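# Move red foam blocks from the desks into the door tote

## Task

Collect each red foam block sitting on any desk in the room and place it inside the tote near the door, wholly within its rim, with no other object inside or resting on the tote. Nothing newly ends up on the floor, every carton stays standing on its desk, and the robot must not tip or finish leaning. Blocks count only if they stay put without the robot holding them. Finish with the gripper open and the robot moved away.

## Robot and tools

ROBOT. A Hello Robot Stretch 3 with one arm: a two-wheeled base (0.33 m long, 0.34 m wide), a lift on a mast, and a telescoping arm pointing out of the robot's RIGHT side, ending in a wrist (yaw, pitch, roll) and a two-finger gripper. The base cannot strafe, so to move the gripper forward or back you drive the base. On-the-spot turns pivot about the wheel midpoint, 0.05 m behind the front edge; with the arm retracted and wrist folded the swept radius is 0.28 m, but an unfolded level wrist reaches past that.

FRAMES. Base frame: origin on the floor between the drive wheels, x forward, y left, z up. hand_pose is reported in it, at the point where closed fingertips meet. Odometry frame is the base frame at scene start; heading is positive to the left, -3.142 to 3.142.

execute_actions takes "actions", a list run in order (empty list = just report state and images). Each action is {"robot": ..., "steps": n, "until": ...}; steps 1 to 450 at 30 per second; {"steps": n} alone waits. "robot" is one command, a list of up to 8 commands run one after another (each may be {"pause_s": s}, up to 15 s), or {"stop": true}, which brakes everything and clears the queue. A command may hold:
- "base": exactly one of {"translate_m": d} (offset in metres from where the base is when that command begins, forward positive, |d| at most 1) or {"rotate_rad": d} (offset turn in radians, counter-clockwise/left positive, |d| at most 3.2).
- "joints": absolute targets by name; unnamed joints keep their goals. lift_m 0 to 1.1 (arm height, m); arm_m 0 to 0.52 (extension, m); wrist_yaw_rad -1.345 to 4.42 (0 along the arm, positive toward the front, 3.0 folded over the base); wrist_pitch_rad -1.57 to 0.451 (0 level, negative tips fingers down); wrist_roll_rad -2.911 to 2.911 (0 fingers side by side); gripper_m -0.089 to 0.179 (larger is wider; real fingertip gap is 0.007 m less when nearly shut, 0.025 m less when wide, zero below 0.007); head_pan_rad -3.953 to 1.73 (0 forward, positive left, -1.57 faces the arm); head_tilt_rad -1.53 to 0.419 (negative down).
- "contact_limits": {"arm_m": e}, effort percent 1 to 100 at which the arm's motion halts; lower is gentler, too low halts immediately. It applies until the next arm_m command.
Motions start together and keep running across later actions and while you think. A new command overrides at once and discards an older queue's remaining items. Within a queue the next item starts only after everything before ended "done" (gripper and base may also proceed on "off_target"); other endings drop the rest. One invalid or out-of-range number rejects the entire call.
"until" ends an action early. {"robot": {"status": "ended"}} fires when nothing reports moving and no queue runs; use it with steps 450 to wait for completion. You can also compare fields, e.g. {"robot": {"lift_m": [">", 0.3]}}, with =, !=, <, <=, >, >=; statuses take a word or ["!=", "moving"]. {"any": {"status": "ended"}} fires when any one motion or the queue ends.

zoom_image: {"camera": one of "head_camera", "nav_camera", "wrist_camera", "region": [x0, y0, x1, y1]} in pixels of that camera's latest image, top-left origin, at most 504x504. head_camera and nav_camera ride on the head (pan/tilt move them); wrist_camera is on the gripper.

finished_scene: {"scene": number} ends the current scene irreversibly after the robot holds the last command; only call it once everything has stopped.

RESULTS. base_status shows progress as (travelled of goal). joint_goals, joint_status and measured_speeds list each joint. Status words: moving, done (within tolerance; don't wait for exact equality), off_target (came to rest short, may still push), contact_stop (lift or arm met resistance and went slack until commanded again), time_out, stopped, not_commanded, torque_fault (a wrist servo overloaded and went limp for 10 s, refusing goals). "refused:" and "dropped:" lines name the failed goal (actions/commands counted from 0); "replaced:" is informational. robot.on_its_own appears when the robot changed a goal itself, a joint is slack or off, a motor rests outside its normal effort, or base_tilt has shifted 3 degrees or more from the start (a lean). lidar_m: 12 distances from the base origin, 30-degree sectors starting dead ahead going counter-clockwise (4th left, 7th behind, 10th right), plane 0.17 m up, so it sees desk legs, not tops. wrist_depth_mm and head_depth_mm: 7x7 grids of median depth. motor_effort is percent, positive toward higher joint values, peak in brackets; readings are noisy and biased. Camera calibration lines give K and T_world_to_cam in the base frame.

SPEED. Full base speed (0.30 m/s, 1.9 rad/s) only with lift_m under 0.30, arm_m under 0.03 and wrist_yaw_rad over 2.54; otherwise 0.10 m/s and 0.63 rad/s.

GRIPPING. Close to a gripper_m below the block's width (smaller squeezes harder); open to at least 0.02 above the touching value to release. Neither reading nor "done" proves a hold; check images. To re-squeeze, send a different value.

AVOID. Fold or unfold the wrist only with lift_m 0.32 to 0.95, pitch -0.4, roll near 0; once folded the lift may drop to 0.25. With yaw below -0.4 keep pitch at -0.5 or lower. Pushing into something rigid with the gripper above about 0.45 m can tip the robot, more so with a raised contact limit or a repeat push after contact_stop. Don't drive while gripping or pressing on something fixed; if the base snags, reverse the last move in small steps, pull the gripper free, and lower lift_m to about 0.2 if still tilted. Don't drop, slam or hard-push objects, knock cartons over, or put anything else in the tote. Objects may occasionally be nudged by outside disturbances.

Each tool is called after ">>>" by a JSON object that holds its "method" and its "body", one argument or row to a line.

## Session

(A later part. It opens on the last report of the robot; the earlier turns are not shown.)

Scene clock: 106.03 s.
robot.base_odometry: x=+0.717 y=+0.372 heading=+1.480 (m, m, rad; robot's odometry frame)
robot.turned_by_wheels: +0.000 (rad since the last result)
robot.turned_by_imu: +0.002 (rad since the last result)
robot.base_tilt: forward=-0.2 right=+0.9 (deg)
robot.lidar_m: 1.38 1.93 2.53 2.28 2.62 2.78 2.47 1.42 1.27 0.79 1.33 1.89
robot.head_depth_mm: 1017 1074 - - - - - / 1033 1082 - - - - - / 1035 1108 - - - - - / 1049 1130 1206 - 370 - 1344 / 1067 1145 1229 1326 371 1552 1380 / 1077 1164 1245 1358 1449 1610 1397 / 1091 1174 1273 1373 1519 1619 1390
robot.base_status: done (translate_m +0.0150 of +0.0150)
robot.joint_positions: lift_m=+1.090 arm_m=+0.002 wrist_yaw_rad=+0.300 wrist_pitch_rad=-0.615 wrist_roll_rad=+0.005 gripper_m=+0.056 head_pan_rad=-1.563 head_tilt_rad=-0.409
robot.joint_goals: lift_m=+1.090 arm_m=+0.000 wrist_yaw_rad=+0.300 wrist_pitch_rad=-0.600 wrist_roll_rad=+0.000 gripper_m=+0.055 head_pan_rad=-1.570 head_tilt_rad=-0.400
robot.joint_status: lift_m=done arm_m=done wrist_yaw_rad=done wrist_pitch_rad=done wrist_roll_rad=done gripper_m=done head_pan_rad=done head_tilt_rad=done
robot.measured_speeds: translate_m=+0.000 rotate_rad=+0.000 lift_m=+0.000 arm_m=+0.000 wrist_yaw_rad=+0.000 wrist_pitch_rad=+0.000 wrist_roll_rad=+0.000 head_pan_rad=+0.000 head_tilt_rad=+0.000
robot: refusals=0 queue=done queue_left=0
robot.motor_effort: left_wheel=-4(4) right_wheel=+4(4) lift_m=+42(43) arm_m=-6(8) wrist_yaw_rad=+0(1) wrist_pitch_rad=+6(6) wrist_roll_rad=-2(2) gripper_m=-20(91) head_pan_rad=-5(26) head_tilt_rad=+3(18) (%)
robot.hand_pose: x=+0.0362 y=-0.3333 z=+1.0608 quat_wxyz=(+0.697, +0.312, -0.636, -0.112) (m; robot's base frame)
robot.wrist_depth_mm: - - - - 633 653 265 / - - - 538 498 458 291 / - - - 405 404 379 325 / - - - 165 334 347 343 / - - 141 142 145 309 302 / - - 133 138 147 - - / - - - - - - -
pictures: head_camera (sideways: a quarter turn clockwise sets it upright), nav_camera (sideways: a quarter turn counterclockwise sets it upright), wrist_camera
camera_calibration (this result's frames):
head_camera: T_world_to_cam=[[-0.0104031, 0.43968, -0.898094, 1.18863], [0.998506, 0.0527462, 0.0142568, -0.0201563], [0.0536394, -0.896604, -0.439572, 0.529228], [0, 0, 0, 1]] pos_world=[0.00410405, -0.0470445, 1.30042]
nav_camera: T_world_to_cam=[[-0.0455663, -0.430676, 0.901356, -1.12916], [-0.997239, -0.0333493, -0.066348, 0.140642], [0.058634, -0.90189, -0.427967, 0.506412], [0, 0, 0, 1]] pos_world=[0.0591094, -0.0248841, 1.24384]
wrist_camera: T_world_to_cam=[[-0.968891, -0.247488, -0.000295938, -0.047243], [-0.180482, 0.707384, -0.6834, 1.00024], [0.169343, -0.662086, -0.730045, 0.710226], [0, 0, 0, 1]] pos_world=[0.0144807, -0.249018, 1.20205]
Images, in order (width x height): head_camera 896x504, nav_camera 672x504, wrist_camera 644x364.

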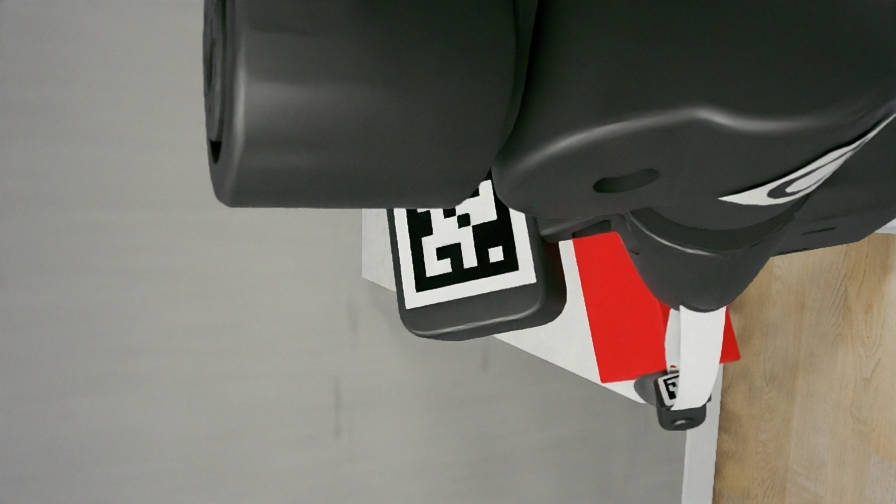

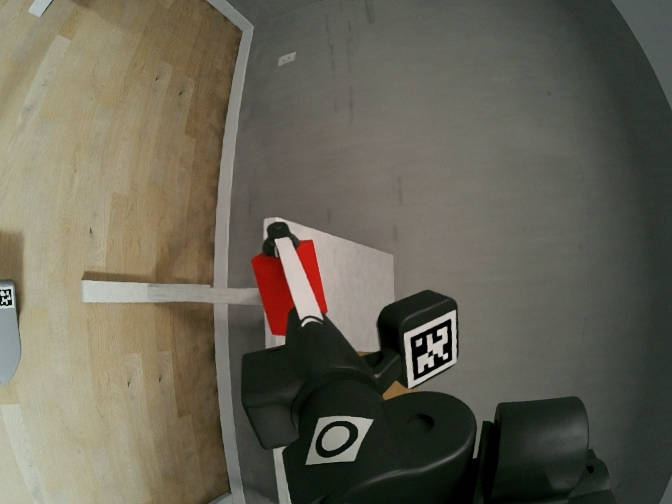

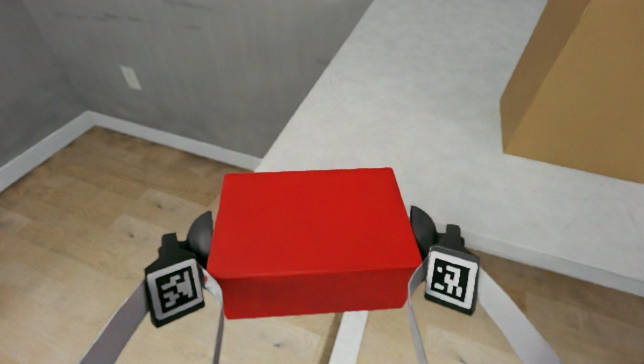

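>>> {"method": "execute_actions", "body": {
  "actions": [
    {"robot":[{"base":{"translate_m":0.3}},{"joints":{"arm_m":0.5,"wrist_yaw_rad":-1.25,"wrist_pitch_rad":-0.5,"head_pan_rad":-1.9}}],"steps":450,"until":{"robot":{"status":"ended"}}}
  ]
}}

Scene clock: 123.10 s.
robot.base_odometry: x=+0.744 y=+0.671 heading=+1.480 (m, m, rad; robot's odometry frame)
robot.turned_by_wheels: +0.000 (rad since the last result)
robot.turned_by_imu: +0.004 (rad since the last result)
robot.base_tilt: forward=-0.1 right=+0.8 (deg)
robot.lidar_m: 1.08 1.66 2.43 2.46 2.36 2.82 2.75 1.67 0.84 1.27 1.36 1.58
robot.head_depth_mm: 1154 - - 718 649 1681 1384 / 1129 - 1217 848 624 1675 1370 / 1108 - 1277 851 602 1558 1308 / 1092 - 1237 809 1421 1573 1345 / 1079 - 1220 1324 1452 1569 1385 / 1050 - - 1302 1412 1544 1380 / 1029 1077 1199 1275 1382 1512 1392
robot.base_status: done (translate_m +0.3000 of +0.3000)
robot.joint_positions: lift_m=+1.090 arm_m=+0.500 wrist_yaw_rad=-1.249 wrist_pitch_rad=-0.521 wrist_roll_rad=+0.005 gripper_m=+0.056 head_pan_rad=-1.893 head_tilt_rad=-0.409
robot.joint_goals: lift_m=+1.090 arm_m=+0.500 wrist_yaw_rad=-1.250 wrist_pitch_rad=-0.500 wrist_roll_rad=+0.000 gripper_m=+0.055 head_pan_rad=-1.900 head_tilt_rad=-0.400
robot.joint_status: lift_m=done arm_m=done wrist_yaw_rad=done wrist_pitch_rad=done wrist_roll_rad=done gripper_m=done head_pan_rad=done head_tilt_rad=done
robot.measured_speeds: translate_m=+0.000 rotate_rad=+0.000 lift_m=+0.000 arm_m=+0.000 wrist_yaw_rad=+0.000 wrist_pitch_rad=+0.000 wrist_roll_rad=+0.000 head_pan_rad=+0.000 head_tilt_rad=+0.000
robot: refusals=0 queue=done queue_left=0
robot.motor_effort: left_wheel=-4(6) right_wheel=+3(7) lift_m=+42(42) arm_m=+4(4) wrist_yaw_rad=-2(2) wrist_pitch_rad=+8(9) wrist_roll_rad=-2(2) gripper_m=-19(20) head_pan_rad=-5(35) head_tilt_rad=+3(2) (%)
robot.hand_pose: x=-0.2209 y=-0.7109 z=+1.0799 quat_wxyz=(+0.446, -0.253, -0.662, -0.547) (m; robot's base frame)
robot.wrist_depth_mm: 509 653 816 889 320 270 - / 533 621 613 620 312 284 - / 470 467 477 479 348 320 - / 380 384 372 164 366 370 - / 324 324 141 142 145 331 342 / 290 283 132 138 147 293 290 / 643 253 245 249 251 250 253
pictures: head_camera (sideways: a quarter turn clockwise sets it upright), nav_camera (sideways: a quarter turn counterclockwise sets it upright), wrist_camera
camera_calibration (this result's frames):
head_camera: T_world_to_cam=[[0.132692, 0.419302, -0.898097, 1.18776], [0.961682, -0.273797, 0.0142565, -0.0199313], [-0.239918, -0.865576, -0.439566, 0.531011], [0, 0, 0, 1]] pos_world=[-0.011039, -0.0438569, 1.30042]
nav_camera: T_world_to_cam=[[-0.18272, -0.39264, 0.901359, -1.12833], [-0.954195, 0.291735, -0.0663478, 0.14038], [-0.236907, -0.872195, -0.427961, 0.508207], [0, 0, 0, 1]] pos_world=[0.0481796, -0.0407251, 1.24384]
wrist_camera: T_world_to_cam=[[-0.26909, 0.963102, -0.00496395, 0.630488], [0.639266, 0.174751, -0.748866, 1.10718], [-0.720368, -0.204686, -0.662702, 0.573559], [0, 0, 0, 1]] pos_world=[-0.124952, -0.683306, 1.21236]
Images, in order (width x height): head_camera 896x504, nav_camera 672x504, wrist_camera 644x364.

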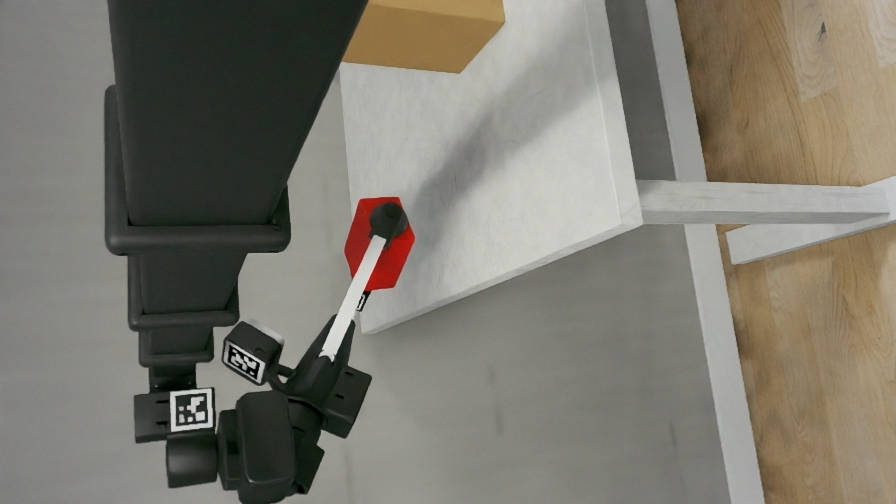

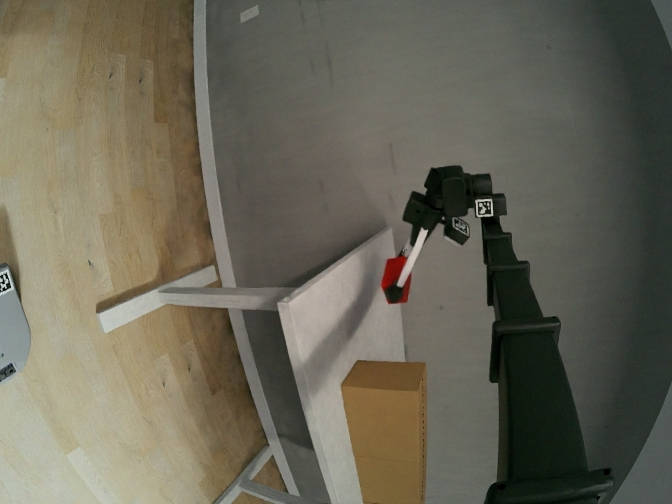

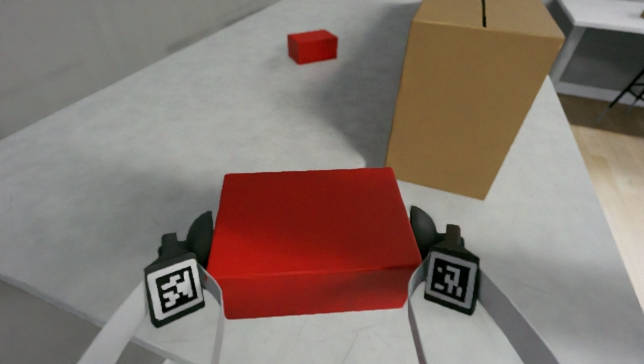

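>>> {"method": "execute_actions", "body": {
  "actions": [
    {"robot":[{"joints":{"wrist_yaw_rad":0.0}},{"joints":{"arm_m":0.0,"wrist_pitch_rad":-1.4}},{"base":{"rotate_rad":-1.643}},{"base":{"translate_m":-0.9},"joints":{"lift_m":0.55,"head_pan_rad":-2.2,"head_tilt_rad":-0.7}},{"base":{"translate_m":-0.89}},{"joints":{"arm_m":0.35}}],"steps":450,"until":{"robot":{"status":"ended"}}},
    {"steps":450,"until":{"robot":{"status":"ended"}}},
    {"steps":450,"until":{"robot":{"status":"ended"}}}
  ]
}}

Scene clock: 187.40 s.
robot.base_odometry: x=-1.022 y=+0.961 heading=-0.163 (m, m, rad; robot's odometry frame)
robot.turned_by_wheels: -1.643 (rad since the last result)
robot.turned_by_imu: -1.653 (rad since the last result)
robot.base_tilt: forward=-0.1 right=+0.9 (deg)
robot.lidar_m: 2.60 2.03 1.24 1.60 0.94 0.71 0.69 0.70 0.93 1.67 3.11 2.99
robot.head_depth_mm: 763 835 914 1010 1130 1259 1161 / 848 936 1034 1156 1319 1350 1169 / 906 1026 1149 1316 1518 1357 1181 / 849 955 1080 1249 1485 1366 1230 / 803 890 1039 1236 1534 1417 1150 / 1124 1614 1550 1886 1679 1344 1136 / 1329 1528 2286 1994 1717 - 1143
robot.base_status: done (translate_m -0.8900 of -0.8900)
robot.joint_positions: lift_m=+0.550 arm_m=+0.350 wrist_yaw_rad=+0.000 wrist_pitch_rad=-1.399 wrist_roll_rad=+0.005 gripper_m=+0.056 head_pan_rad=-2.193 head_tilt_rad=-0.691
robot.joint_goals: lift_m=+0.550 arm_m=+0.350 wrist_yaw_rad=+0.000 wrist_pitch_rad=-1.400 wrist_roll_rad=+0.000 gripper_m=+0.055 head_pan_rad=-2.200 head_tilt_rad=-0.700
robot.joint_status: lift_m=done arm_m=done wrist_yaw_rad=done wrist_pitch_rad=done wrist_roll_rad=done gripper_m=done head_pan_rad=done head_tilt_rad=done
robot.measured_speeds: translate_m=+0.000 rotate_rad=+0.000 lift_m=+0.000 arm_m=+0.000 wrist_yaw_rad=+0.000 wrist_pitch_rad=+0.000 wrist_roll_rad=+0.000 head_pan_rad=+0.000 head_tilt_rad=+0.000
robot: refusals=0 queue=done queue_left=0
robot.motor_effort: left_wheel=+3(9) right_wheel=-2(7) lift_m=+23(41) arm_m=+4(5) wrist_yaw_rad=+0(2) wrist_pitch_rad=+0(9) wrist_roll_rad=-2(2) gripper_m=-19(20) head_pan_rad=-5(35) head_tilt_rad=-3(18) (%)
robot.hand_pose: x=-0.0216 y=-0.5146 z=+0.4325 quat_wxyz=(+0.540, +0.454, -0.542, -0.457) (m; robot's base frame)
robot.wrist_depth_mm: 571 584 585 591 595 614 616 / 579 584 586 597 603 614 613 / 582 582 607 594 597 601 626 / 586 599 585 164 528 621 630 / 588 603 141 142 142 632 637 / 582 592 133 139 147 635 627 / 588 592 606 620 626 631 646
pictures: head_camera (sideways: a quarter turn clockwise sets it upright), nav_camera (sideways: a quarter turn counterclockwise sets it upright), wrist_camera
camera_calibration (this result's frames):
head_camera: T_world_to_cam=[[0.386531, 0.550923, -0.739647, 0.979622], [0.83455, -0.550307, 0.0262323, -0.0347395], [-0.392581, -0.627412, -0.672484, 0.834969], [0, 0, 0, 1]] pos_world=[-0.0218694, -0.034944, 1.28699]
nav_camera: T_world_to_cam=[[-0.427201, -0.511719, 0.745414, -0.92351], [-0.814074, 0.576424, -0.0708416, 0.14535], [-0.393424, -0.637086, -0.662826, 0.814728], [0, 0, 0, 1]] pos_world=[0.0443342, -0.0373087, 1.23872]
wrist_camera: T_world_to_cam=[[-0.998734, 0.0360212, 0.0351179, -0.0183689], [0.0371131, 0.998832, 0.0309551, 0.534462], [-0.0339618, 0.0322192, -0.998904, 0.610455], [0, 0, 0, 1]] pos_world=[-0.0174491, -0.552844, 0.593887]
Images, in order (width x height): head_camera 896x504, nav_camera 672x504, wrist_camera 644x364.

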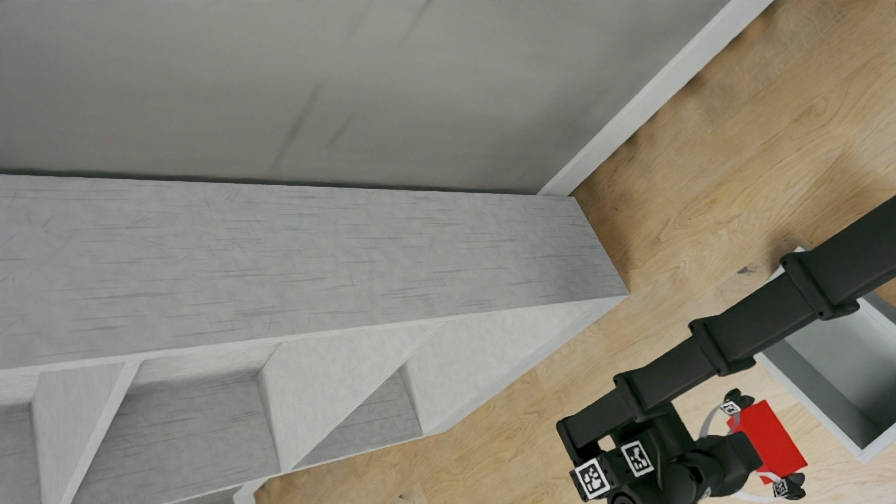

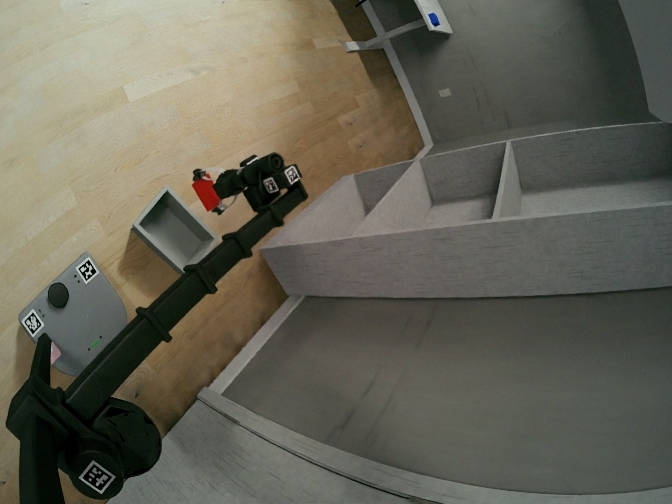

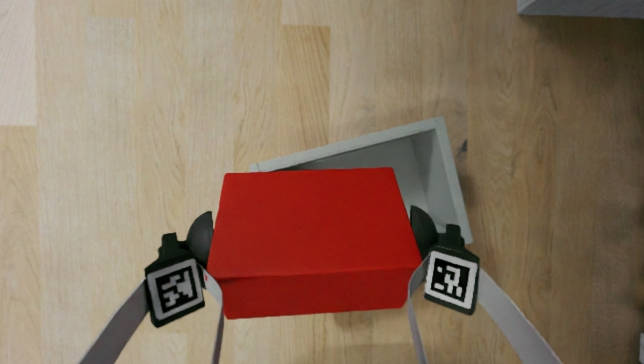

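>>> {"method": "execute_actions", "body": {
  "actions": [
    {"robot":{"base":{"translate_m":-0.066},"joints":{"arm_m":0.37,"wrist_roll_rad":0.25,"lift_m":0.36}},"steps":450,"until":{"robot":{"status":"ended"}}}
  ]
}}

Scene clock: 202.57 s.
robot.base_odometry: x=-1.088 y=+0.972 heading=-0.163 (m, m, rad; robot's odometry frame)
robot.turned_by_wheels: +0.000 (rad since the last result)
robot.turned_by_imu: +0.001 (rad since the last result)
robot.base_tilt: forward=+0.0 right=+0.7 (deg)
robot.lidar_m: 2.66 2.08 1.27 1.59 0.86 0.64 0.62 0.63 0.91 1.65 3.11 3.03
robot.head_depth_mm: 691 753 827 912 1019 1151 1154 / 767 842 939 1056 1194 1295 1163 / 867 961 1083 1236 1431 1356 1169 / 851 951 1077 1245 1479 1365 1194 / 801 890 995 1147 1423 1359 1135 / 761 872 1374 1785 1581 1435 1136 / 1279 1544 1634 1895 1622 1427 1129
robot.base_status: done (translate_m -0.0660 of -0.0660)
robot.joint_positions: lift_m=+0.360 arm_m=+0.370 wrist_yaw_rad=+0.000 wrist_pitch_rad=-1.399 wrist_roll_rad=+0.243 gripper_m=+0.056 head_pan_rad=-2.193 head_tilt_rad=-0.692
robot.joint_goals: lift_m=+0.360 arm_m=+0.370 wrist_yaw_rad=+0.000 wrist_pitch_rad=-1.400 wrist_roll_rad=+0.250 gripper_m=+0.055 head_pan_rad=-2.200 head_tilt_rad=-0.700
robot.joint_status: lift_m=done arm_m=done wrist_yaw_rad=done wrist_pitch_rad=done wrist_roll_rad=done gripper_m=done head_pan_rad=done head_tilt_rad=done
robot.measured_speeds: translate_m=+0.000 rotate_rad=+0.000 lift_m=+0.000 arm_m=+0.000 wrist_yaw_rad=+0.000 wrist_pitch_rad=+0.000 wrist_roll_rad=+0.000 head_pan_rad=+0.000 head_tilt_rad=+0.000
robot: refusals=0 queue=done queue_left=0
robot.motor_effort: left_wheel=+3(5) right_wheel=-2(10) lift_m=+23(23) arm_m=+3(4) wrist_yaw_rad=-1(0) wrist_pitch_rad=+0(0) wrist_roll_rad=+2(1) gripper_m=-20(19) head_pan_rad=-4(4) head_tilt_rad=-3(2) (%)
robot.hand_pose: x=-0.0216 y=-0.5345 z=+0.2425 quat_wxyz=(+0.471, +0.397, -0.602, -0.508) (m; robot's base frame)
robot.wrist_depth_mm: 393 400 401 392 397 406 405 / 397 397 399 402 404 397 404 / 403 402 402 400 343 408 402 / 404 406 285 164 389 415 411 / 399 408 141 142 142 335 413 / 407 413 133 138 147 413 413 / 413 416 334 328 415 416 417
pictures: head_camera (sideways: a quarter turn clockwise sets it upright), nav_camera (sideways: a quarter turn counterclockwise sets it upright), wrist_camera
camera_calibration (this result's frames):
head_camera: T_world_to_cam=[[0.386575, 0.550985, -0.739578, 0.979532], [0.834549, -0.550309, 0.0262363, -0.0347447], [-0.392541, -0.627357, -0.672559, 0.835067], [0, 0, 0, 1]] pos_world=[-0.0218685, -0.0349427, 1.28698]
nav_camera: T_world_to_cam=[[-0.427245, -0.511781, 0.745346, -0.923422], [-0.81407, 0.576429, -0.0708422, 0.14535], [-0.393384, -0.637031, -0.662903, 0.814827], [0, 0, 0, 1]] pos_world=[0.044338, -0.0373034, 1.23872]
wrist_camera: T_world_to_cam=[[-0.963568, 0.267422, -0.00475741, 0.123107], [0.267065, 0.962948, 0.0375166, 0.544344], [0.0146139, 0.0348792, -0.999285, 0.423858], [0, 0, 0, 1]] pos_world=[-0.0329476, -0.571881, 0.403719]
Images, in order (width x height): head_camera 896x504, nav_camera 672x504, wrist_camera 644x364.

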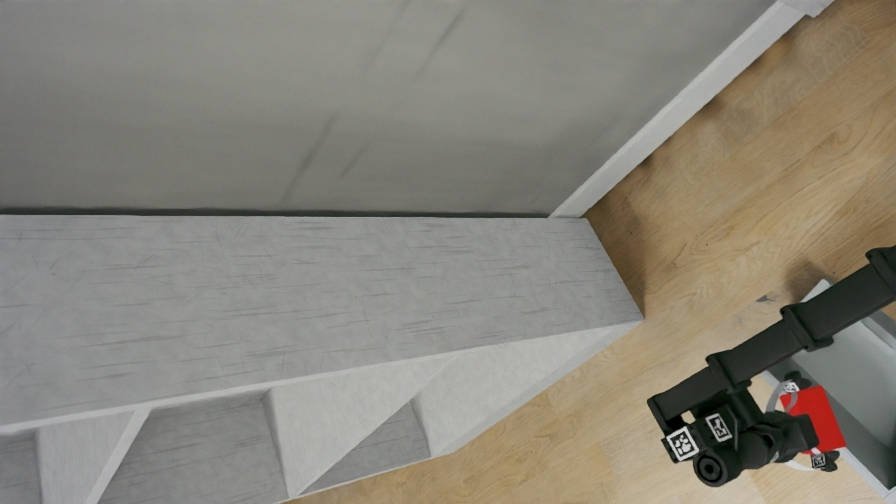

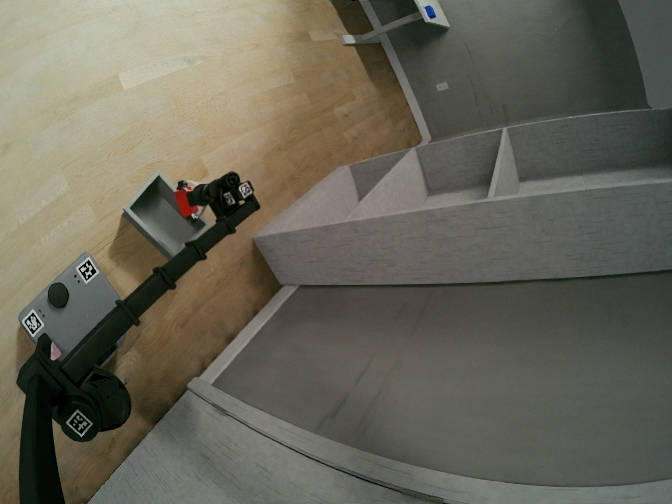

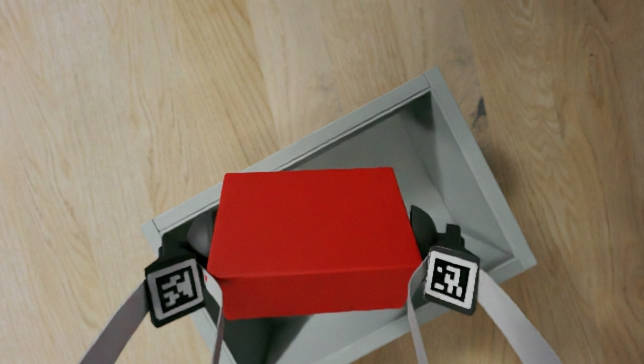

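>>> {"method": "execute_actions", "body": {
  "actions": [
    {"robot":{"joints":{"wrist_roll_rad":-0.25,"lift_m":0.33}},"steps":450,"until":{"robot":{"status":"ended"}}}
  ]
}}

Scene clock: 206.87 s.
robot.base_odometry: x=-1.088 y=+0.972 heading=-0.163 (m, m, rad; robot's odometry frame)
robot.turned_by_wheels: +0.000 (rad since the last result)
robot.turned_by_imu: +0.001 (rad since the last result)
robot.base_tilt: forward=-0.3 right=+0.9 (deg)
robot.lidar_m: 2.66 2.08 1.27 1.60 0.86 0.64 0.62 0.63 0.91 1.65 3.12 3.03
robot.head_depth_mm: 691 753 823 915 1028 1159 1163 / 770 847 940 1057 1200 1293 1174 / 864 954 1083 1237 1436 1355 1174 / 853 956 1072 1244 1475 1354 1189 / 801 889 997 1138 1409 1359 1146 / 762 869 1375 1762 1588 1428 1137 / 1280 1537 1619 1889 1634 1416 1173
robot.base_status: done (translate_m -0.0660 of -0.0660)
robot.joint_positions: lift_m=+0.330 arm_m=+0.370 wrist_yaw_rad=+0.000 wrist_pitch_rad=-1.399 wrist_roll_rad=-0.243 gripper_m=+0.056 head_pan_rad=-2.193 head_tilt_rad=-0.692
robot.joint_goals: lift_m=+0.330 arm_m=+0.370 wrist_yaw_rad=+0.000 wrist_pitch_rad=-1.400 wrist_roll_rad=-0.250 gripper_m=+0.055 head_pan_rad=-2.200 head_tilt_rad=-0.700
robot.joint_status: lift_m=done arm_m=done wrist_yaw_rad=done wrist_pitch_rad=done wrist_roll_rad=done gripper_m=done head_pan_rad=done head_tilt_rad=done
robot.measured_speeds: translate_m=+0.000 rotate_rad=+0.000 lift_m=+0.000 arm_m=+0.000 wrist_yaw_rad=+0.000 wrist_pitch_rad=+0.000 wrist_roll_rad=+0.000 head_pan_rad=+0.000 head_tilt_rad=+0.000
robot: refusals=0 queue=done queue_left=0
robot.motor_effort: left_wheel=+3(3) right_wheel=-1(2) lift_m=+22(24) arm_m=+3(4) wrist_yaw_rad=+0(0) wrist_pitch_rad=+0(0) wrist_roll_rad=-2(0) gripper_m=-19(19) head_pan_rad=-5(4) head_tilt_rad=-3(3) (%)
robot.hand_pose: x=-0.0216 y=-0.5345 z=+0.2125 quat_wxyz=(+0.603, +0.507, -0.471, -0.397) (m; robot's base frame)
robot.wrist_depth_mm: 350 353 359 372 384 383 395 / 349 357 363 368 386 387 397 / 351 355 364 369 375 391 404 / 352 294 352 163 328 391 402 / 353 291 141 142 142 399 413 / 355 365 133 138 148 403 413 / 358 266 303 303 298 404 416
pictures: head_camera (sideways: a quarter turn clockwise sets it upright), nav_camera (sideways: a quarter turn counterclockwise sets it upright), wrist_camera
camera_calibration (this result's frames):
head_camera: T_world_to_cam=[[0.386575, 0.550985, -0.739578, 0.979532], [0.834549, -0.550309, 0.0262363, -0.0347447], [-0.392541, -0.627356, -0.672559, 0.835067], [0, 0, 0, 1]] pos_world=[-0.0218685, -0.0349427, 1.28698]
nav_camera: T_world_to_cam=[[-0.427245, -0.511781, 0.745346, -0.923421], [-0.81407, 0.57643, -0.0708422, 0.14535], [-0.393384, -0.637031, -0.662903, 0.814828], [0, 0, 0, 1]] pos_world=[0.044338, -0.0373034, 1.23872]
wrist_camera: T_world_to_cam=[[-0.975435, -0.206437, 0.0768839, -0.147876], [-0.20426, 0.978281, 0.0352609, 0.544034], [-0.0824933, 0.0186904, -0.996416, 0.382536], [0, 0, 0, 1]] pos_world=[-0.00156262, -0.569895, 0.373352]
Images, in order (width x height): head_camera 896x504, nav_camera 672x504, wrist_camera 644x364.

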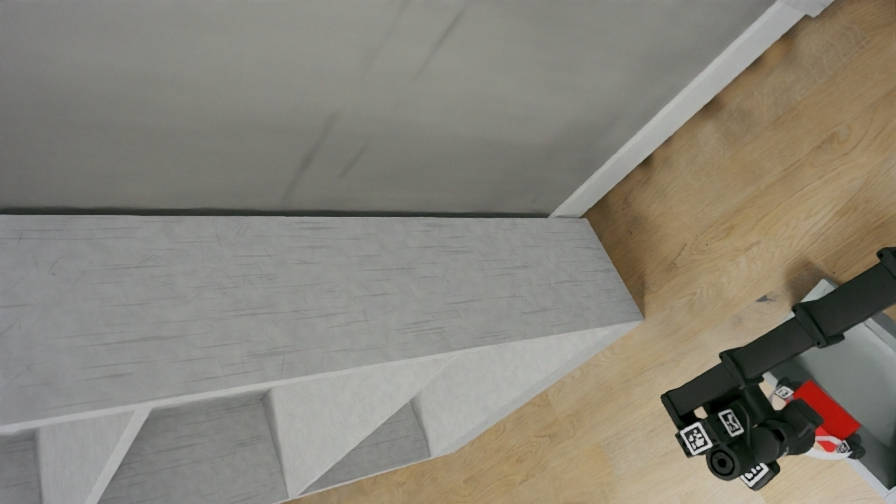

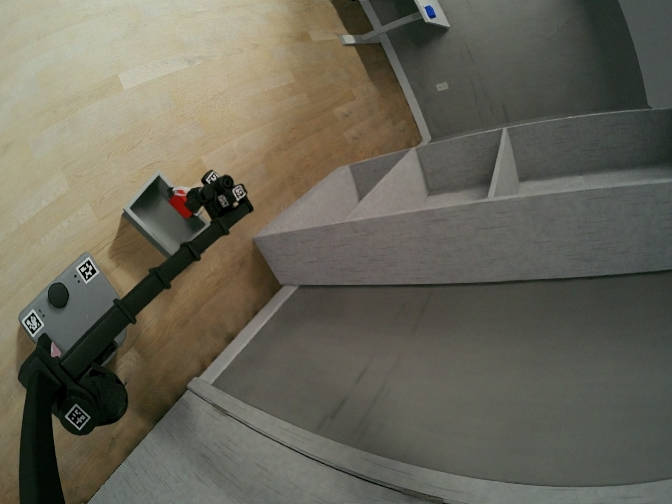

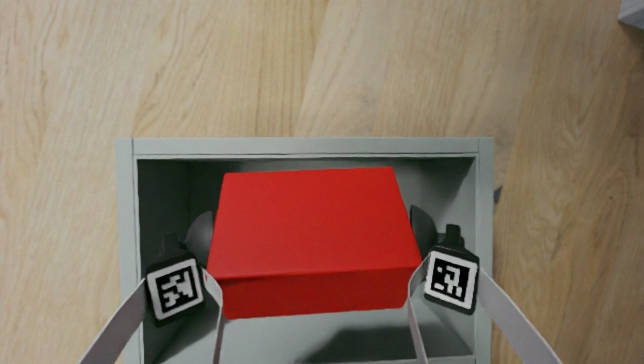

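>>> {"method": "execute_actions", "body": {
  "actions": [
    {"robot":[{"joints":{"gripper_m":0.14}},{"pause_s":0.4},{"joints":{"lift_m":0.55}}],"steps":450,"until":{"robot":{"status":"ended"}}},
    {"steps":1},
    {"robot":[{"joints":{"arm_m":0.0,"wrist_pitch_rad":-0.4,"wrist_roll_rad":0,"gripper_m":0.04}},{"joints":{"wrist_yaw_rad":3.0,"head_pan_rad":0.9,"head_tilt_rad":-0.25}},{"joints":{"lift_m":0.28},"base":{"rotate_rad":0.033}},{"base":{"translate_m":0.95}},{"base":{"translate_m":0.903}},{"base":{"rotate_rad":0.04}},{"base":{"translate_m":0.7}}],"steps":450,"until":{"robot":{"status":"ended"}}},
    {"steps":450,"until":{"robot":{"status":"ended"}}}
  ]
}}

Scene clock: 242.00 s.
robot.base_odometry: x=+1.447 y=+0.669 heading=-0.090 (m, m, rad; robot's odometry frame)
robot.turned_by_wheels: +0.073 (rad since the last result)
robot.turned_by_imu: +0.093 (rad since the last result)
robot.base_tilt: forward=-0.1 right=+1.0 (deg)
robot.lidar_m: 0.59 0.63 0.94 1.43 1.53 2.21 3.04 3.33 2.98 0.37 0.38 0.60
robot.head_depth_mm: 646 667 690 715 747 772 806 / 723 751 779 812 844 889 935 / 818 853 895 939 990 1038 1097 / 946 996 1049 1110 1173 1257 1365 / 1124 1183 1280 1358 1454 1590 1524 / 1283 1340 1404 1472 1529 1612 1573 / 1233 1276 1338 1391 1445 1496 1543
robot.base_status: done (translate_m +0.7000 of +0.7000)
robot.joint_positions: lift_m=+0.280 arm_m=+0.002 wrist_yaw_rad=+2.999 wrist_pitch_rad=-0.417 wrist_roll_rad=-0.005 gripper_m=+0.040 head_pan_rad=+0.893 head_tilt_rad=-0.260
robot.joint_goals: lift_m=+0.280 arm_m=+0.000 wrist_yaw_rad=+3.000 wrist_pitch_rad=-0.400 wrist_roll_rad=+0.000 gripper_m=+0.040 head_pan_rad=+0.900 head_tilt_rad=-0.250
robot.joint_status: lift_m=done arm_m=done wrist_yaw_rad=done wrist_pitch_rad=done wrist_roll_rad=done gripper_m=done head_pan_rad=done head_tilt_rad=done
robot.measured_speeds: translate_m=+0.000 rotate_rad=+0.000 lift_m=+0.000 arm_m=+0.000 wrist_yaw_rad=+0.000 wrist_pitch_rad=+0.000 wrist_roll_rad=+0.000 head_pan_rad=+0.000 head_tilt_rad=+0.000
robot: refusals=0 queue=done queue_left=0
robot.motor_effort: left_wheel=-4(14) right_wheel=+2(10) lift_m=+23(44) arm_m=-5(6) wrist_yaw_rad=+1(2) wrist_pitch_rad=+7(6) wrist_roll_rad=+2(5) gripper_m=+0(84) head_pan_rad=+4(60) head_tilt_rad=+3(21) (%)
robot.hand_pose: x=+0.0106 y=+0.0757 z=+0.2932 quat_wxyz=(+0.195, +0.698, +0.098, +0.682) (m; robot's base frame)
robot.wrist_depth_mm: - - - - - 947 655 / - - - - - 920 637 / 866 - 929 935 959 859 648 / 707 704 707 716 717 735 627 / 577 570 - 578 586 589 588 / 478 496 - 486 496 492 507 / - - - - 425 426 427
pictures: head_camera (sideways: a quarter turn clockwise sets it upright), nav_camera (sideways: a quarter turn counterclockwise sets it upright), wrist_camera
camera_calibration (this result's frames):
head_camera: T_world_to_cam=[[-0.183848, -0.23961, -0.953303, 1.26174], [-0.807439, 0.589904, 0.00744719, -0.000276777], [0.560573, 0.771104, -0.301923, 0.347003], [0, 0, 0, 1]] pos_world=[0.0372243, 0.0349129, 1.30759]
nav_camera: T_world_to_cam=[[0.221243, 0.196918, 0.955131, -1.20098], [0.79915, -0.597943, -0.0618346, 0.123821], [0.558938, 0.776973, -0.289657, 0.323366], [0, 0, 0, 1]] pos_world=[-0.0139852, 0.0592855, 1.24841]
wrist_camera: T_world_to_cam=[[0.982624, -0.185608, -0.000691093, 0.00373416], [-0.10853, -0.571536, -0.813368, 0.315879], [0.150572, 0.79931, -0.581749, 0.271023], [0, 0, 0, 1]] pos_world=[-0.0101957, -0.0354019, 0.414595]
Images, in order (width x height): head_camera 896x504, nav_camera 672x504, wrist_camera 644x364.

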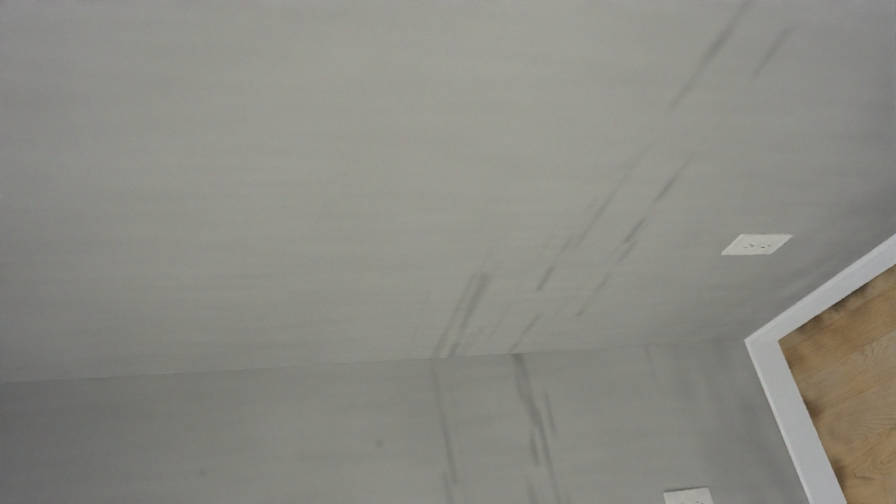

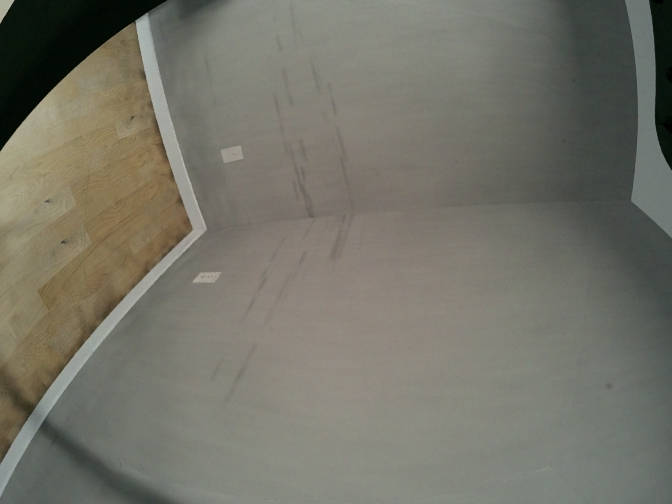

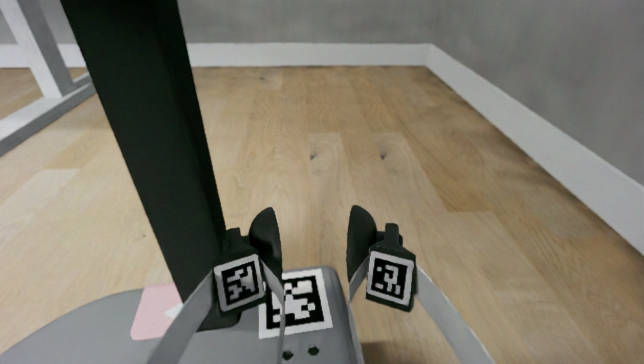

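>>> {"method": "execute_actions", "body": {
  "actions": [
    {"robot":[{"joints":{"lift_m":0.94,"head_pan_rad":-1.57,"head_tilt_rad":-0.45}},{"joints":{"wrist_yaw_rad":1.5}},{"joints":{"lift_m":1.09}},{"joints":{"wrist_yaw_rad":0.0}},{"joints":{"arm_m":0.15}}],"steps":450,"until":{"robot":{"status":"ended"}}}
  ]
}}

Scene clock: 266.13 s.
robot.base_odometry: x=+1.447 y=+0.669 heading=-0.090 (m, m, rad; robot's odometry frame)
robot.turned_by_wheels: +0.000 (rad since the last result)
robot.turned_by_imu: +0.003 (rad since the last result)
robot.base_tilt: forward=-0.2 right=+0.9 (deg)
robot.lidar_m: 0.59 0.63 0.94 1.43 1.53 2.21 3.03 3.32 2.98 0.37 0.38 0.60
robot.head_depth_mm: 2684 - - 701 563 441 363 / 2719 - - 545 564 444 365 / 2798 - - - 568 445 365 / 2819 2980 1189 752 570 445 366 / 2147 2241 1305 793 572 447 367 / 1559 1597 1305 799 574 448 367 / 1214 1232 1186 802 574 449 368
robot.base_status: done (translate_m +0.7000 of +0.7000)
robot.joint_positions: lift_m=+1.090 arm_m=+0.150 wrist_yaw_rad=+0.000 wrist_pitch_rad=-0.418 wrist_roll_rad=-0.005 gripper_m=+0.040 head_pan_rad=-1.563 head_tilt_rad=-0.445
robot.joint_goals: lift_m=+1.090 arm_m=+0.150 wrist_yaw_rad=+0.000 wrist_pitch_rad=-0.400 wrist_roll_rad=+0.000 gripper_m=+0.040 head_pan_rad=-1.570 head_tilt_rad=-0.450
robot.joint_status: lift_m=done arm_m=done wrist_yaw_rad=done wrist_pitch_rad=done wrist_roll_rad=done gripper_m=done head_pan_rad=done head_tilt_rad=done
robot.measured_speeds: translate_m=+0.000 rotate_rad=+0.000 lift_m=+0.000 arm_m=+0.000 wrist_yaw_rad=+0.000 wrist_pitch_rad=+0.000 wrist_roll_rad=+0.000 head_pan_rad=+0.000 head_tilt_rad=+0.000
robot: refusals=0 queue=done queue_left=0
robot.motor_effort: left_wheel=-4(4) right_wheel=+2(3) lift_m=+41(43) arm_m=+5(4) wrist_yaw_rad=+0(2) wrist_pitch_rad=+6(7) wrist_roll_rad=+2(2) gripper_m=+0(1) head_pan_rad=-4(57) head_tilt_rad=-1(13) (%)
robot.hand_pose: x=-0.0214 y=-0.5189 z=+1.1023 quat_wxyz=(+0.694, +0.147, -0.690, -0.146) (m; robot's base frame)
robot.wrist_depth_mm: 625 887 - - - - - / 621 795 833 718 284 - - / 582 581 566 223 198 - - / 452 450 463 172 168 166 - / 367 369 389 198 181 187 - / 311 318 - 227 211 314 - / 269 270 273 262 253 280 -
pictures: head_camera (sideways: a quarter turn clockwise sets it upright), nav_camera (sideways: a quarter turn counterclockwise sets it upright), wrist_camera
camera_calibration (this result's frames):
head_camera: T_world_to_cam=[[-0.0106194, 0.471898, -0.881589, 1.1671], [0.998514, 0.0521251, 0.0158737, -0.0222608], [0.0534437, -0.880111, -0.471751, 0.571101], [0, 0, 0, 1]] pos_world=[0.00409983, -0.0469595, 1.29867]
nav_camera: T_world_to_cam=[[-0.0453483, -0.463014, 0.88519, -1.10808], [-0.99726, -0.0308556, -0.0672292, 0.141786], [0.0584412, -0.885814, -0.460346, 0.548546], [0, 0, 0, 1]] pos_world=[0.0590911, -0.0227694, 1.24291]
wrist_camera: T_world_to_cam=[[-0.999036, 0.0438847, -0.000682718, 0.00201701], [0.0260925, 0.581345, -0.813239, 1.2317], [-0.0352918, -0.812473, -0.58193, 0.381683], [0, 0, 0, 1]] pos_world=[-0.0166527, -0.406023, 1.22378]
Images, in order (width x height): head_camera 896x504, nav_camera 672x504, wrist_camera 644x364.

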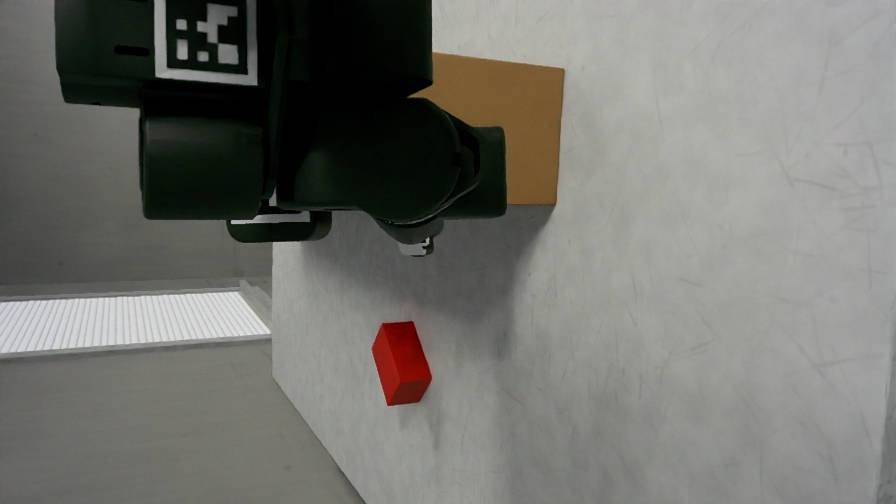

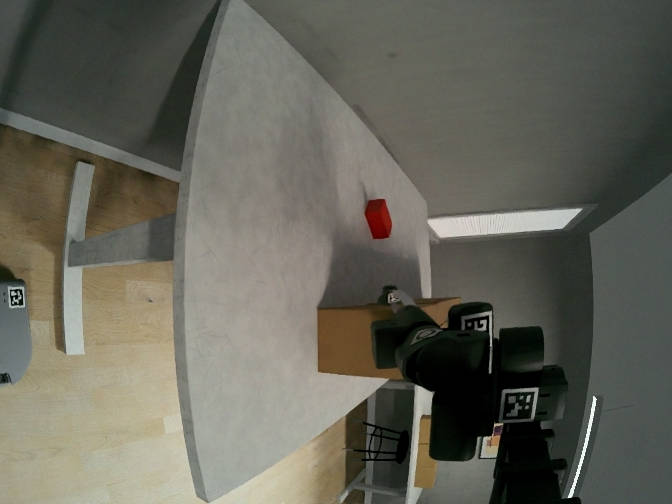

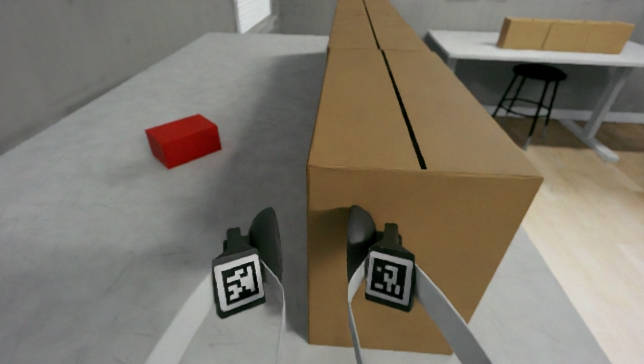

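>>> {"method": "execute_actions", "body": {
  "actions": [
    {"robot":[{"joints":{"arm_m":0.08}},{"base":{"translate_m":0.2}},{"joints":{"gripper_m":0.155,"wrist_pitch_rad":-0.6,"arm_m":0.3}}],"steps":450,"until":{"robot":{"status":"ended"}}}
  ]
}}

Scene clock: 283.20 s.
robot.base_odometry: x=+1.646 y=+0.651 heading=-0.090 (m, m, rad; robot's odometry frame)
robot.turned_by_wheels: +0.000 (rad since the last result)
robot.turned_by_imu: +0.003 (rad since the last result)
robot.base_tilt: forward=-0.2 right=+1.0 (deg)
robot.lidar_m: 0.39 0.42 0.63 1.40 1.32 2.24 3.21 3.53 0.38 0.37 0.50 0.40
robot.head_depth_mm: 2733 1325 841 740 563 443 363 / 2743 - 1161 762 567 444 364 / 2828 - - 743 568 443 365 / 2391 2465 1294 785 571 446 366 / 1447 1502 1301 792 573 448 366 / 1031 1052 1076 798 575 448 377 / 803 815 829 778 577 450 378
robot.base_status: done (translate_m +0.2000 of +0.2000)
robot.joint_positions: lift_m=+1.090 arm_m=+0.300 wrist_yaw_rad=+0.000 wrist_pitch_rad=-0.611 wrist_roll_rad=-0.005 gripper_m=+0.155 head_pan_rad=-1.563 head_tilt_rad=-0.445
robot.joint_goals: lift_m=+1.090 arm_m=+0.300 wrist_yaw_rad=+0.000 wrist_pitch_rad=-0.600 wrist_roll_rad=+0.000 gripper_m=+0.155 head_pan_rad=-1.570 head_tilt_rad=-0.450
robot.joint_status: lift_m=done arm_m=done wrist_yaw_rad=done wrist_pitch_rad=done wrist_roll_rad=done gripper_m=done head_pan_rad=done head_tilt_rad=done
robot.measured_speeds: translate_m=+0.000 rotate_rad=+0.000 lift_m=+0.000 arm_m=+0.000 wrist_yaw_rad=+0.000 wrist_pitch_rad=+0.000 wrist_roll_rad=+0.000 head_pan_rad=+0.000 head_tilt_rad=+0.000
robot: refusals=0 queue=done queue_left=0
robot.motor_effort: left_wheel=-4(6) right_wheel=+2(8) lift_m=+41(41) arm_m=+3(4) wrist_yaw_rad=-1(1) wrist_pitch_rad=+5(7) wrist_roll_rad=+2(1) gripper_m=+1(84) head_pan_rad=-4(5) head_tilt_rad=-1(2) (%)
robot.hand_pose: x=-0.0215 y=-0.6406 z=+1.0616 quat_wxyz=(+0.676, +0.214, -0.672, -0.212) (m; robot's base frame)
robot.wrist_depth_mm: 396 549 616 640 635 381 242 / 401 482 488 502 504 369 242 / 381 395 399 355 409 366 239 / 331 334 341 341 346 334 235 / 288 298 294 298 297 304 233 / 261 256 259 261 263 - 230 / 222 229 231 234 236 236 212
pictures: head_camera (sideways: a quarter turn clockwise sets it upright), nav_camera (sideways: a quarter turn counterclockwise sets it upright), wrist_camera
camera_calibration (this result's frames):
head_camera: T_world_to_cam=[[-0.0105865, 0.471937, -0.881569, 1.16707], [0.998518, 0.0520541, 0.0158756, -0.0222633], [0.0533816, -0.880094, -0.471788, 0.57115], [0, 0, 0, 1]] pos_world=[0.00409652, -0.0469592, 1.29867]
nav_camera: T_world_to_cam=[[-0.0453806, -0.463049, 0.88517, -1.10805], [-0.997263, -0.0307825, -0.0672302, 0.141788], [0.0583786, -0.885798, -0.460384, 0.548596], [0, 0, 0, 1]] pos_world=[0.0590894, -0.0227706, 1.24291]
wrist_camera: T_world_to_cam=[[-0.999026, 0.0434142, 0.00786859, -0.0021101], [0.0261745, 0.726725, -0.686429, 1.2278], [-0.0355191, -0.685555, -0.727154, 0.494557], [0, 0, 0, 1]] pos_world=[-0.016679, -0.553139, 1.20244]
Images, in order (width x height): head_camera 896x504, nav_camera 672x504, wrist_camera 644x364.

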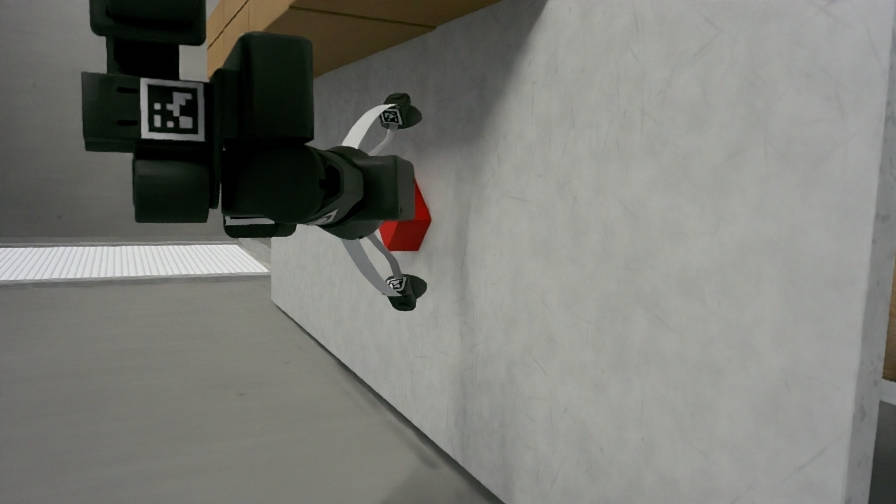

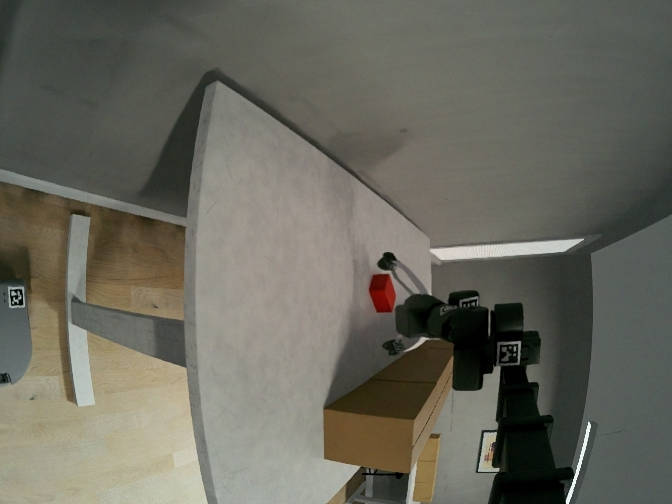

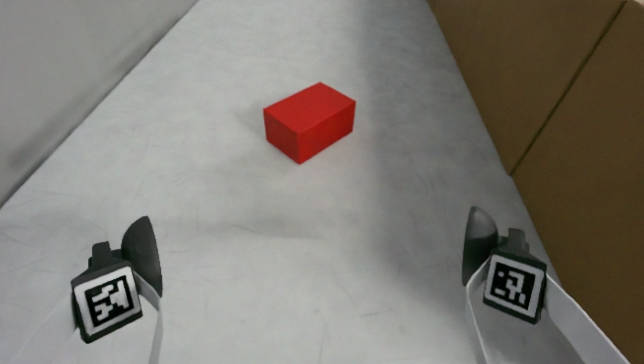

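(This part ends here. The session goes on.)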